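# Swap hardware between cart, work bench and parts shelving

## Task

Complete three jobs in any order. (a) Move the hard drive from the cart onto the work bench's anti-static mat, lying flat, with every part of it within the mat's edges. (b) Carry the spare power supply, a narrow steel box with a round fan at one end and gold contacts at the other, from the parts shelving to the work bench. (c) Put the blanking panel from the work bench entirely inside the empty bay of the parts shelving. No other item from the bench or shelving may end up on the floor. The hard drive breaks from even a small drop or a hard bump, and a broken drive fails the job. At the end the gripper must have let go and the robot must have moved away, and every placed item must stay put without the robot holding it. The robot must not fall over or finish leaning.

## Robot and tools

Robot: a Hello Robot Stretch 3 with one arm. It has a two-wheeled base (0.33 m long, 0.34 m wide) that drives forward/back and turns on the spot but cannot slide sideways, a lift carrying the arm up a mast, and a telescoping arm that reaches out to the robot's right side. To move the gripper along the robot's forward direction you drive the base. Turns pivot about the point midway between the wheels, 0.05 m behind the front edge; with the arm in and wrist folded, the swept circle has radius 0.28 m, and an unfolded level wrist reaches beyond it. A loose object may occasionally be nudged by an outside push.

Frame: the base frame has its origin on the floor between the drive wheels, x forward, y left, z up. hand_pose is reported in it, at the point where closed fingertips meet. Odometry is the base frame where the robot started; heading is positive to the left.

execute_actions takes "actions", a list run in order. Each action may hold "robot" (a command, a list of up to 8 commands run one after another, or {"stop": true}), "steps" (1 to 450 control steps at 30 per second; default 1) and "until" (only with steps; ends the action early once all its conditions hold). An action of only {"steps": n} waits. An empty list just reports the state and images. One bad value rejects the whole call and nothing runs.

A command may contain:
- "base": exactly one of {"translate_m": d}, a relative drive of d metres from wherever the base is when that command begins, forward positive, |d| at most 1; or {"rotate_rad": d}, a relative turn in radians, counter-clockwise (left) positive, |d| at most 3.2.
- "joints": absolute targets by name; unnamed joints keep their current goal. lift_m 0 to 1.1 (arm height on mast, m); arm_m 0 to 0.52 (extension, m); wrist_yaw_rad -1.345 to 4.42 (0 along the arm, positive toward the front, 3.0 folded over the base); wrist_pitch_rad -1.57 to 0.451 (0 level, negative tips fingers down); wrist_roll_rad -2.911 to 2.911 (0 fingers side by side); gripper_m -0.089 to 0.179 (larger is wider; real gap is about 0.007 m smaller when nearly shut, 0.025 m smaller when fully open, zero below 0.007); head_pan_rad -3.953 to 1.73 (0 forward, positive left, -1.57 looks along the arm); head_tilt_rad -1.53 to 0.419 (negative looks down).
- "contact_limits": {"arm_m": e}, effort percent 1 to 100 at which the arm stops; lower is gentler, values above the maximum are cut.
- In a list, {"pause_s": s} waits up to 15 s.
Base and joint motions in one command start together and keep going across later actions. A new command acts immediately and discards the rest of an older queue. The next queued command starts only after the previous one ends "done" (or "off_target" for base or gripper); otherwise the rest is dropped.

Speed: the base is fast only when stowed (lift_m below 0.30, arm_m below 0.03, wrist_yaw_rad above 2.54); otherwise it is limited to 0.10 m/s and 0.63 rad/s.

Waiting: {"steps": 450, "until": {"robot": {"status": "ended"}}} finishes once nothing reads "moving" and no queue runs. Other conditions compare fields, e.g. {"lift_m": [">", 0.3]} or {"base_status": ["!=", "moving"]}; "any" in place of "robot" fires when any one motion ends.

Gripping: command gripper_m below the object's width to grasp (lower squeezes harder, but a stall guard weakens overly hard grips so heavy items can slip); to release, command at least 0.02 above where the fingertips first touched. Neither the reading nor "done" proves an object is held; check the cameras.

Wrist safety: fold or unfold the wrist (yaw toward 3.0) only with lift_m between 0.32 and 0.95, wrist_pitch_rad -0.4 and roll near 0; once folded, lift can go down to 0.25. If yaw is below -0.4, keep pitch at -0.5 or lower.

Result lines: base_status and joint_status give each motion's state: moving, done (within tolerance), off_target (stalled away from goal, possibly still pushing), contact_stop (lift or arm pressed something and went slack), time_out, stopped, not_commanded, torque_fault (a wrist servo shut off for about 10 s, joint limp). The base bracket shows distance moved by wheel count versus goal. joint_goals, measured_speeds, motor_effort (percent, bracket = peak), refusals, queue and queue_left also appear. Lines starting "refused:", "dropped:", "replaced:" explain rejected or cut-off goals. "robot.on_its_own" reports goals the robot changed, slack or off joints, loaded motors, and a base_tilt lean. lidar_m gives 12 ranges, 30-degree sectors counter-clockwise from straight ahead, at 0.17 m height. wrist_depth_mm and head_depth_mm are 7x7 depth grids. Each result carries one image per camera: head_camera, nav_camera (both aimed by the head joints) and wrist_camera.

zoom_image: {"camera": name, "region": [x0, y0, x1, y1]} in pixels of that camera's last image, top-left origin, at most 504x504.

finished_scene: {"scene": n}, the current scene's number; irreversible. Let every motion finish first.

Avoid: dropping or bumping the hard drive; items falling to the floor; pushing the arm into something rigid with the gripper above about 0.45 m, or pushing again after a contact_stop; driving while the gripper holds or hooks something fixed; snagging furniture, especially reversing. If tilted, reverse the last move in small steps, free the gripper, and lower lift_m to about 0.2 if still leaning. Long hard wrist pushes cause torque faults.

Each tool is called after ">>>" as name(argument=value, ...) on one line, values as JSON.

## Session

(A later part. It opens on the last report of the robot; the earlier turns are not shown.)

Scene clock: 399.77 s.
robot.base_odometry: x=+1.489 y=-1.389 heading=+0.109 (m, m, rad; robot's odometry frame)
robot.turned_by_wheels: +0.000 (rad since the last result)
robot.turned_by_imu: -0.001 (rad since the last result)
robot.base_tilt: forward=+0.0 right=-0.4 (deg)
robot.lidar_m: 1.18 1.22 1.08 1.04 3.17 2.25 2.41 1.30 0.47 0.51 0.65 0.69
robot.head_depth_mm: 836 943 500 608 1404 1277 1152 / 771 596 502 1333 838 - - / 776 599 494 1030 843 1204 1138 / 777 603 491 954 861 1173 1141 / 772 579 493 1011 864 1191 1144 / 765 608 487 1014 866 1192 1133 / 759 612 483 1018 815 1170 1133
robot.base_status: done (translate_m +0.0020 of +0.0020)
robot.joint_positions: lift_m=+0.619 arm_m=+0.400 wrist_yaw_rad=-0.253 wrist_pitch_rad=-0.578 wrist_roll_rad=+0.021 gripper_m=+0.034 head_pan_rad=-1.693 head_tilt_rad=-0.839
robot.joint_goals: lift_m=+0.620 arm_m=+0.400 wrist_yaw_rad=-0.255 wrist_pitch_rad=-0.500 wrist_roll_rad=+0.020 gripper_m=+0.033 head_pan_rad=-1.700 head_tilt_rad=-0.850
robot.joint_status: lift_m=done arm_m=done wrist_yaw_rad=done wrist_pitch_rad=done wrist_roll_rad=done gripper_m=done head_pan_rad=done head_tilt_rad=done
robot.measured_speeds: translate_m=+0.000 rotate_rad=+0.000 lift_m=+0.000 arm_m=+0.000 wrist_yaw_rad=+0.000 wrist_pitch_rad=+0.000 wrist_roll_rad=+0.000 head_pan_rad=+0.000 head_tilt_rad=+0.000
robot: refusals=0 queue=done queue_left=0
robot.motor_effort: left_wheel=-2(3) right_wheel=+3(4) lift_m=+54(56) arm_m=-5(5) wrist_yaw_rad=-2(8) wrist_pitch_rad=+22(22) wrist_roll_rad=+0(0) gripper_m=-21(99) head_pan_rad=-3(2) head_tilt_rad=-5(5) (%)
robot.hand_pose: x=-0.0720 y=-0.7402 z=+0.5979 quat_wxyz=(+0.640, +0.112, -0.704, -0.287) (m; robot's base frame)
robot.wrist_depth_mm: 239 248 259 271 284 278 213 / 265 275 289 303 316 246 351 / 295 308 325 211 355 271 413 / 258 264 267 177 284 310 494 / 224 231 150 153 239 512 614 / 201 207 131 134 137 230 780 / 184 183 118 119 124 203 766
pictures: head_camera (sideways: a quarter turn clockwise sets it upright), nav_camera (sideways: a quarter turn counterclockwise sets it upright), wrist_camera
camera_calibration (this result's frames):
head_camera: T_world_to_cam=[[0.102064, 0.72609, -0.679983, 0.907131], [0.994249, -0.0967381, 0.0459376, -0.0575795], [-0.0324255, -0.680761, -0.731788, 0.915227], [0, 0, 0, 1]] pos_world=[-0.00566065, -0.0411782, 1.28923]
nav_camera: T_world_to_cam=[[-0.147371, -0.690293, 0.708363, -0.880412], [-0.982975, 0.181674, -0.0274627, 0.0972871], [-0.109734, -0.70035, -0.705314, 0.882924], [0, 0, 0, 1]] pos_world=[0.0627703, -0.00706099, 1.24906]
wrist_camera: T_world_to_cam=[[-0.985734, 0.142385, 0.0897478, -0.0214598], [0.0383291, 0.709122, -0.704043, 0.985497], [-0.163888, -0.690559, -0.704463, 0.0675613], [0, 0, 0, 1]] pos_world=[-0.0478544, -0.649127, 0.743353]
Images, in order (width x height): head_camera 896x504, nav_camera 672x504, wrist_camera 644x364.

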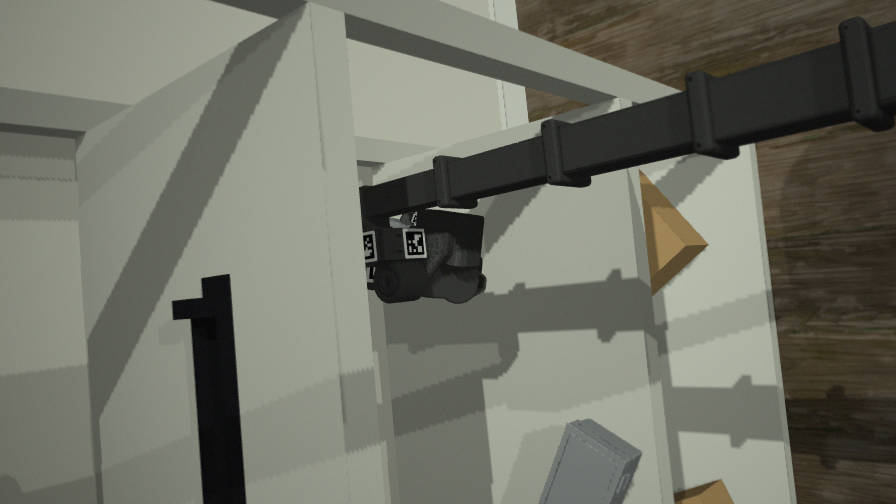

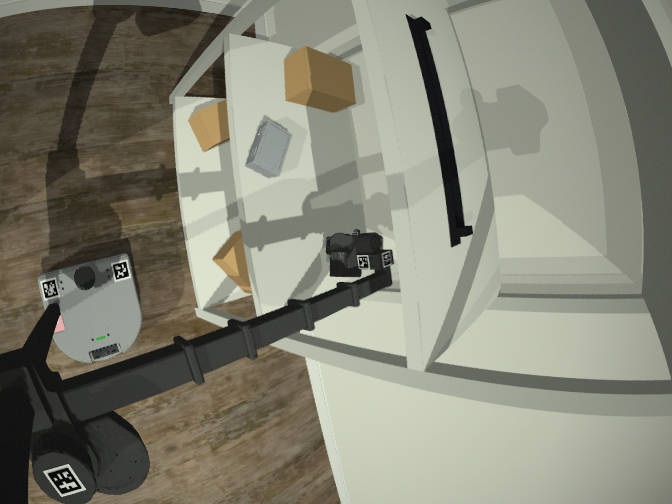

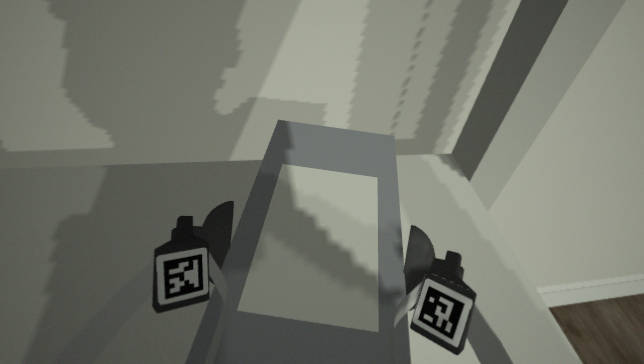

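>>> execute_actions(actions=[{"robot":[{"joints":{"arm_m":0.0}},{"joints":{"wrist_yaw_rad":2.6,"head_pan_rad":0.0,"head_tilt_rad":-0.6}},{"base":{"translate_m":-0.3},"joints":{"lift_m":0.29}},{"base":{"rotate_rad":1.71}},{"base":{"translate_m":1.0}},{"base":{"translate_m":1.0}}],"steps":450,"until":{"robot":{"status":"ended"}}},{"steps":300,"until":{"robot":{"status":"ended"}}}])

Scene clock: 431.03 s.
robot.base_odometry: x=+0.700 y=+0.518 heading=+1.819 (m, m, rad; robot's odometry frame)
robot.turned_by_wheels: +1.710 (rad since the last result)
robot.turned_by_imu: +1.698 (rad since the last result)
robot.base_tilt: forward=+0.1 right=-0.5 (deg)
robot.lidar_m: 1.12 2.02 2.03 2.02 2.08 2.92 2.41 0.66 0.53 0.53 1.55 1.75
robot.head_depth_mm: 1533 1660 1282 2023 1774 1462 1242 / 1558 1689 1294 2072 1766 1462 1242 / 1580 1704 1298 2096 1776 1462 1249 / 1596 1729 1304 2052 1784 1466 1250 / 1612 1775 1312 2042 1689 1471 1248 / 1634 1803 2013 2208 1801 1474 1252 / 1663 1835 2047 2217 1804 1482 1255
robot.base_status: done (translate_m +1.0000 of +1.0000)
robot.joint_positions: lift_m=+0.290 arm_m=+0.000 wrist_yaw_rad=+2.600 wrist_pitch_rad=-0.579 wrist_roll_rad=+0.021 gripper_m=+0.034 head_pan_rad=-0.007 head_tilt_rad=-0.605
robot.joint_goals: lift_m=+0.290 arm_m=+0.000 wrist_yaw_rad=+2.600 wrist_pitch_rad=-0.500 wrist_roll_rad=+0.020 gripper_m=+0.033 head_pan_rad=+0.000 head_tilt_rad=-0.600
robot.joint_status: lift_m=done arm_m=done wrist_yaw_rad=done wrist_pitch_rad=done wrist_roll_rad=done gripper_m=done head_pan_rad=done head_tilt_rad=done
robot.measured_speeds: translate_m=+0.000 rotate_rad=+0.000 lift_m=+0.000 arm_m=+0.000 wrist_yaw_rad=+0.000 wrist_pitch_rad=+0.000 wrist_roll_rad=+0.000 head_pan_rad=+0.000 head_tilt_rad=+0.000
robot: refusals=0 queue=done queue_left=0
robot.motor_effort: left_wheel=-3(8) right_wheel=+5(15) lift_m=+39(56) arm_m=-5(6) wrist_yaw_rad=+0(6) wrist_pitch_rad=+23(23) wrist_roll_rad=+0(0) gripper_m=-21(21) head_pan_rad=+3(28) head_tilt_rad=+2(20) (%)
robot.hand_pose: x=+0.0825 y=+0.0272 z=+0.2683 quat_wxyz=(+0.376, +0.713, +0.010, +0.592) (m; robot's base frame)
robot.wrist_depth_mm: 910 961 - - - - - / 726 779 770 856 885 911 973 / 613 644 677 212 715 741 789 / 528 537 559 177 586 623 637 / - 491 150 153 492 539 557 / - - 131 134 137 468 477 / - - 117 119 124 419 424
pictures: head_camera (sideways: a quarter turn clockwise sets it upright), nav_camera (sideways: a quarter turn counterclockwise sets it upright), wrist_camera
camera_calibration (this result's frames):
head_camera: T_world_to_cam=[[-0.554802, 0.0165284, -0.831818, 1.10904], [-0.0284132, 0.998843, 0.0387981, -0.0420594], [0.831497, 0.0451598, -0.55369, 0.678291], [0, 0, 0, 1]] pos_world=[0.050107, -0.00695145, 1.29972]
nav_camera: T_world_to_cam=[[0.518685, -0.0656166, 0.852444, -1.07229], [-0.0592032, -0.997414, -0.0407524, 0.108964], [0.852913, -0.0293297, -0.521228, 0.63758], [0, 0, 0, 1]] pos_world=[0.0188323, 0.0570223, 1.25083]
wrist_camera: T_world_to_cam=[[0.904561, -0.416815, 0.0896389, -0.0895775], [-0.238876, -0.669636, -0.703225, 0.263465], [0.35314, 0.614698, -0.705293, 0.312685], [0, 0, 0, 1]] pos_world=[0.0335421, -0.0531183, 0.41384]
Images, in order (width x height): head_camera 896x504, nav_camera 672x504, wrist_camera 644x364.

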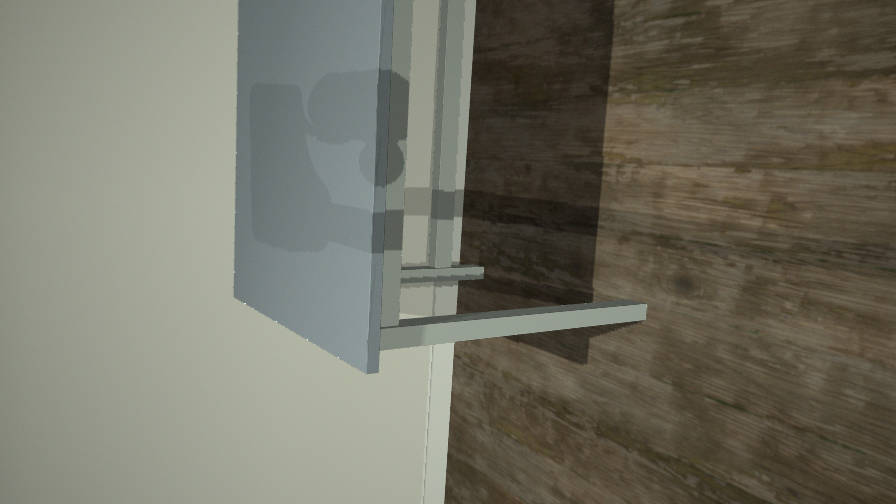

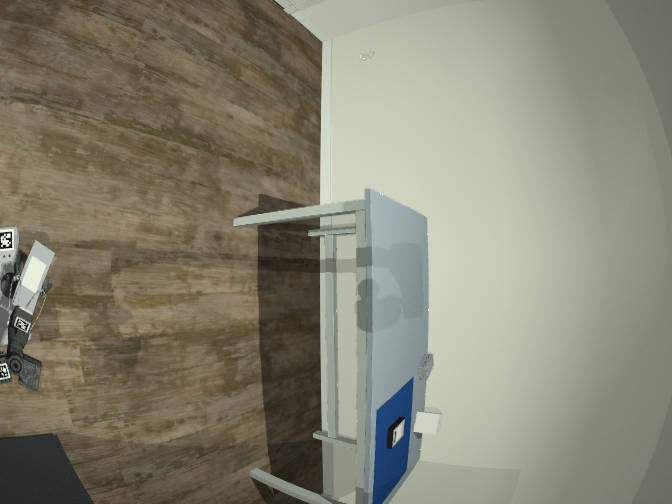

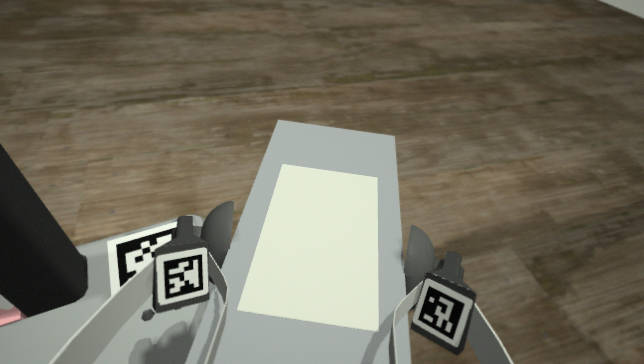

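>>> execute_actions(actions=[{"robot":[{"base":{"translate_m":0.65}},{"base":{"rotate_rad":1.44},"joints":{"lift_m":0.58,"head_pan_rad":-1.6,"head_tilt_rad":-0.8}},{"base":{"translate_m":-0.15},"joints":{"lift_m":0.86}},{"joints":{"wrist_yaw_rad":0.0}},{"joints":{"arm_m":0.25}},{"joints":{"lift_m":0.825}}],"steps":450,"until":{"robot":{"status":"ended"}}},{"steps":300,"until":{"robot":{"status":"ended"}}}])

Scene clock: 452.80 s.
robot.base_odometry: x=+0.689 y=+1.165 heading=-3.025 (m, m, rad; robot's odometry frame)
robot.turned_by_wheels: +1.440 (rad since the last result)
robot.turned_by_imu: +1.433 (rad since the last result)
robot.base_tilt: forward=+0.1 right=-0.4 (deg)
robot.lidar_m: 2.05 2.16 2.36 3.06 0.72 0.78 1.69 1.12 1.13 1.09 0.56 1.74
robot.head_depth_mm: 1067 1101 929 - - 1300 1148 / 1066 1146 972 - 661 1304 1153 / 1064 1142 977 - 665 1308 1150 / 1063 1145 946 702 668 1313 1154 / 1061 1153 918 742 670 1319 1160 / 1059 1155 921 746 671 1320 1160 / 1056 1157 923 747 673 1298 1141
robot.base_status: done (translate_m -0.1500 of -0.1500)
robot.joint_positions: lift_m=+0.825 arm_m=+0.250 wrist_yaw_rad=+0.001 wrist_pitch_rad=-0.578 wrist_roll_rad=+0.021 gripper_m=+0.034 head_pan_rad=-1.593 head_tilt_rad=-0.790
robot.joint_goals: lift_m=+0.825 arm_m=+0.250 wrist_yaw_rad=+0.000 wrist_pitch_rad=-0.500 wrist_roll_rad=+0.020 gripper_m=+0.033 head_pan_rad=-1.600 head_tilt_rad=-0.800
robot.joint_status: lift_m=done arm_m=done wrist_yaw_rad=done wrist_pitch_rad=done wrist_roll_rad=done gripper_m=done head_pan_rad=done head_tilt_rad=done
robot.measured_speeds: translate_m=+0.000 rotate_rad=+0.000 lift_m=+0.000 arm_m=+0.000 wrist_yaw_rad=+0.000 wrist_pitch_rad=+0.000 wrist_roll_rad=+0.000 head_pan_rad=+0.000 head_tilt_rad=+0.000
robot: refusals=0 queue=done queue_left=0
robot.motor_effort: left_wheel=-3(9) right_wheel=+6(14) lift_m=+38(57) arm_m=+3(5) wrist_yaw_rad=-1(9) wrist_pitch_rad=+23(23) wrist_roll_rad=+0(0) gripper_m=-20(21) head_pan_rad=-2(27) head_tilt_rad=-5(20) (%)
robot.hand_pose: x=-0.0214 y=-0.5961 z=+0.8035 quat_wxyz=(+0.671, +0.200, -0.684, -0.204) (m; robot's base frame)
robot.wrist_depth_mm: 392 408 431 459 489 530 487 / 316 328 342 362 379 399 423 / 267 273 283 213 307 316 334 / 226 233 236 177 252 268 278 / 200 204 150 153 212 230 237 / 177 184 131 134 137 202 205 / 162 161 118 119 124 179 182
pictures: head_camera (sideways: a quarter turn clockwise sets it upright), nav_camera (sideways: a quarter turn counterclockwise sets it upright), wrist_camera
camera_calibration (this result's frames):
head_camera: T_world_to_cam=[[0.0283365, 0.698411, -0.715135, 0.95339], [0.99899, 0.00517864, 0.0446414, -0.0559239], [0.0348815, -0.715678, -0.697559, 0.8703], [0, 0, 0, 1]] pos_world=[-0.0015057, -0.0427147, 1.29139]
nav_camera: T_world_to_cam=[[-0.0769584, -0.665958, 0.742009, -0.924692], [-0.996229, 0.0812612, -0.0303927, 0.101184], [-0.0400562, -0.74155, -0.669701, 0.836178], [0, 0, 0, 1]] pos_world=[0.0631342, -0.00396065, 1.24919]
wrist_camera: T_world_to_cam=[[-0.989898, -0.109795, 0.0897052, -0.160928], [-0.141007, 0.696375, -0.703689, 1.01433], [0.0147928, -0.70923, -0.704822, 0.313161], [0, 0, 0, 1]] pos_world=[-0.0209066, -0.501919, 0.948932]
Images, in order (width x height): head_camera 896x504, nav_camera 672x504, wrist_camera 644x364.

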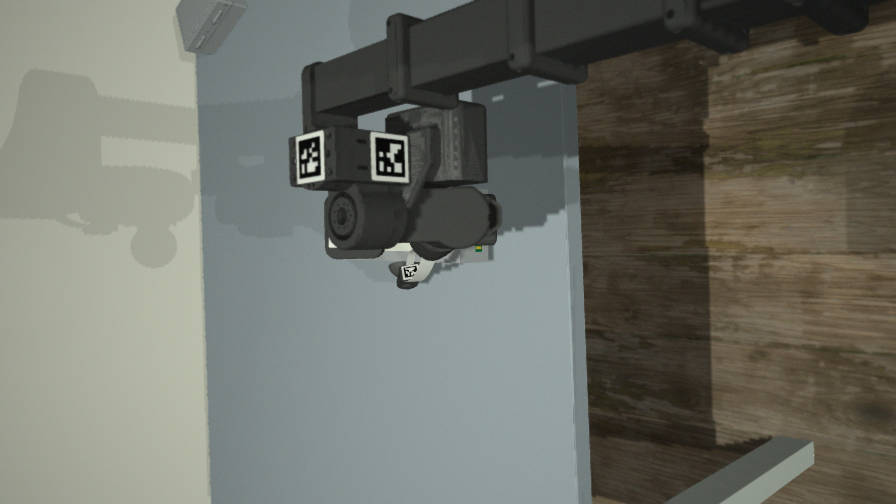

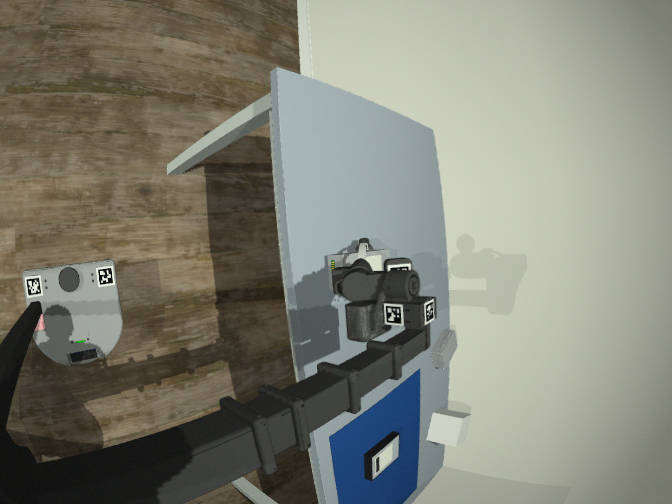

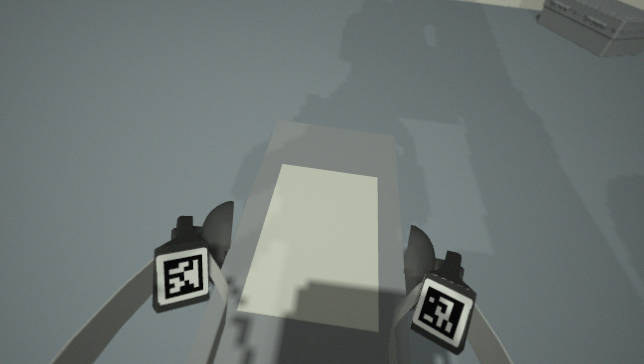

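>>> execute_actions(actions=[{"robot":[{"joints":{"lift_m":0.815}},{"joints":{"lift_m":0.808}},{"joints":{"lift_m":0.802}},{"joints":{"lift_m":0.798}}],"steps":100,"until":{"robot":{"wrist_pitch_rad":[">",-0.53]}}},{"robot":{"stop":true},"steps":8},{"robot":[{"joints":{"gripper_m":0.13}},{"joints":{"lift_m":0.88}},{"joints":{"arm_m":0.0,"head_pan_rad":-2.1}}],"steps":300,"until":{"robot":{"status":"ended"}}}])

Scene clock: 468.90 s.
robot.base_odometry: x=+0.689 y=+1.165 heading=-3.025 (m, m, rad; robot's odometry frame)
robot.turned_by_wheels: +0.000 (rad since the last result)
robot.turned_by_imu: -0.001 (rad since the last result)
robot.base_tilt: forward=+0.1 right=-0.7 (deg)
robot.lidar_m: 2.05 2.16 2.36 3.06 0.72 0.77 1.69 1.13 1.13 1.09 0.56 1.74
robot.head_depth_mm: 1456 1169 897 1664 1544 - - / 1361 1179 886 797 - - 1113 / 1248 1143 907 757 - - 1119 / 1221 1195 915 739 - - 1106 / 1159 1151 917 742 - - - / 1101 1148 922 745 664 - 1132 / 1046 1132 924 709 654 1287 1160
robot.base_status: done (translate_m -0.1500 of -0.1500)
robot.joint_positions: lift_m=+0.880 arm_m=+0.000 wrist_yaw_rad=+0.001 wrist_pitch_rad=-0.518 wrist_roll_rad=+0.021 gripper_m=+0.130 head_pan_rad=-2.093 head_tilt_rad=-0.790
robot.joint_goals: lift_m=+0.880 arm_m=+0.000 wrist_yaw_rad=+0.000 wrist_pitch_rad=-0.500 wrist_roll_rad=+0.020 gripper_m=+0.130 head_pan_rad=-2.100 head_tilt_rad=-0.800
robot.joint_status: lift_m=done arm_m=done wrist_yaw_rad=done wrist_pitch_rad=done wrist_roll_rad=done gripper_m=done head_pan_rad=done head_tilt_rad=done
robot.measured_speeds: translate_m=+0.000 rotate_rad=+0.000 lift_m=+0.000 arm_m=+0.000 wrist_yaw_rad=+0.000 wrist_pitch_rad=+0.000 wrist_roll_rad=+0.000 head_pan_rad=+0.000 head_tilt_rad=+0.000
robot: refusals=0 queue=done queue_left=0
robot.motor_effort: left_wheel=-3(3) right_wheel=+5(6) lift_m=+47(48) arm_m=-6(5) wrist_yaw_rad=-1(2) wrist_pitch_rad=+5(23) wrist_roll_rad=+0(1) gripper_m=+0(90) head_pan_rad=-2(21) head_tilt_rad=-4(4) (%)
robot.hand_pose: x=-0.0214 y=-0.3560 z=+0.8706 quat_wxyz=(+0.677, +0.180, -0.690, -0.183) (m; robot's base frame)
robot.wrist_depth_mm: 975 672 711 779 844 814 873 / 486 502 535 573 603 640 683 / 391 407 421 378 470 485 509 / 329 340 351 337 377 397 415 / 283 - 301 307 322 339 344 / 463 - 285 280 284 296 297 / 563 985 996 - - - -
pictures: head_camera (sideways: a quarter turn clockwise sets it upright), nav_camera (sideways: a quarter turn counterclockwise sets it upright), wrist_camera
camera_calibration (this result's frames):
head_camera: T_world_to_cam=[[0.359576, 0.599405, -0.715135, 0.951369], [0.87928, -0.474209, 0.0446415, -0.0551937], [-0.312365, -0.644856, -0.697559, 0.872419], [0, 0, 0, 1]] pos_world=[-0.0210459, -0.0338451, 1.29139]
nav_camera: T_world_to_cam=[[-0.386698, -0.54762, 0.742009, -0.922802], [-0.835432, 0.548753, -0.0303927, 0.100203], [-0.390536, -0.631651, -0.669701, 0.838316], [0, 0, 0, 1]] pos_world=[0.0542599, -0.0308091, 1.24919]
wrist_camera: T_world_to_cam=[[-0.989903, -0.104149, 0.0961521, -0.144187], [-0.14097, 0.652413, -0.744638, 0.914389], [0.0148227, -0.750674, -0.660507, 0.47747], [0, 0, 0, 1]] pos_world=[-0.0209064, -0.253152, 1.01012]
Images, in order (width x height): head_camera 896x504, nav_camera 672x504, wrist_camera 644x364.

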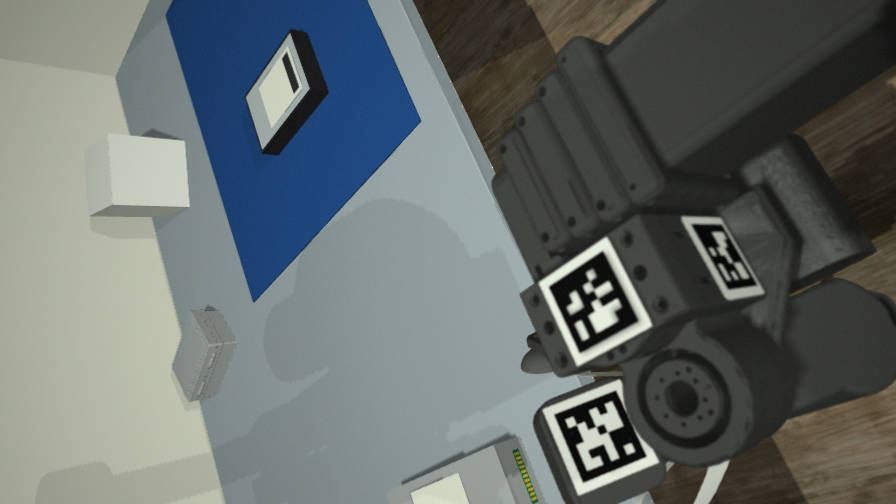

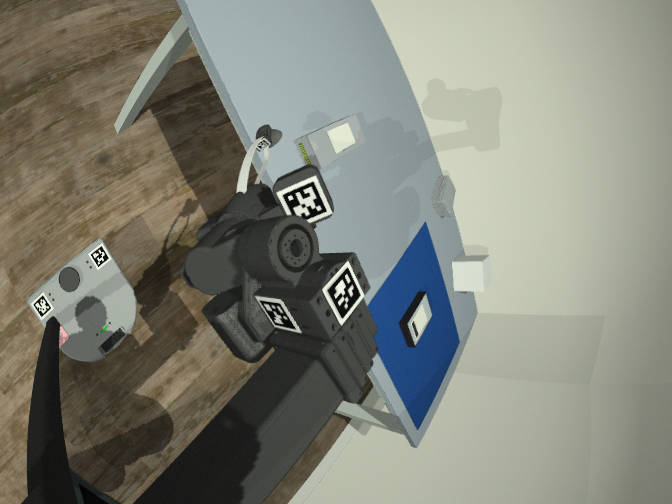

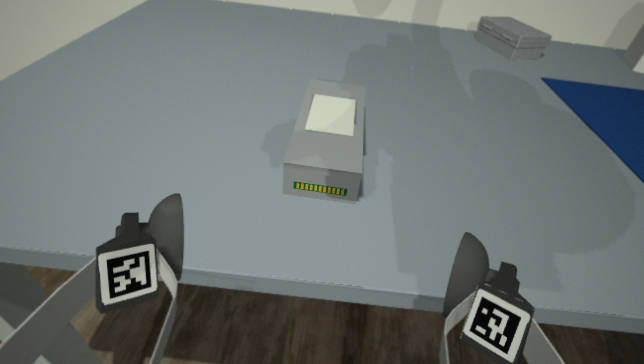

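>>> finished_scene(scene=2)

The scene is finished: the task was done.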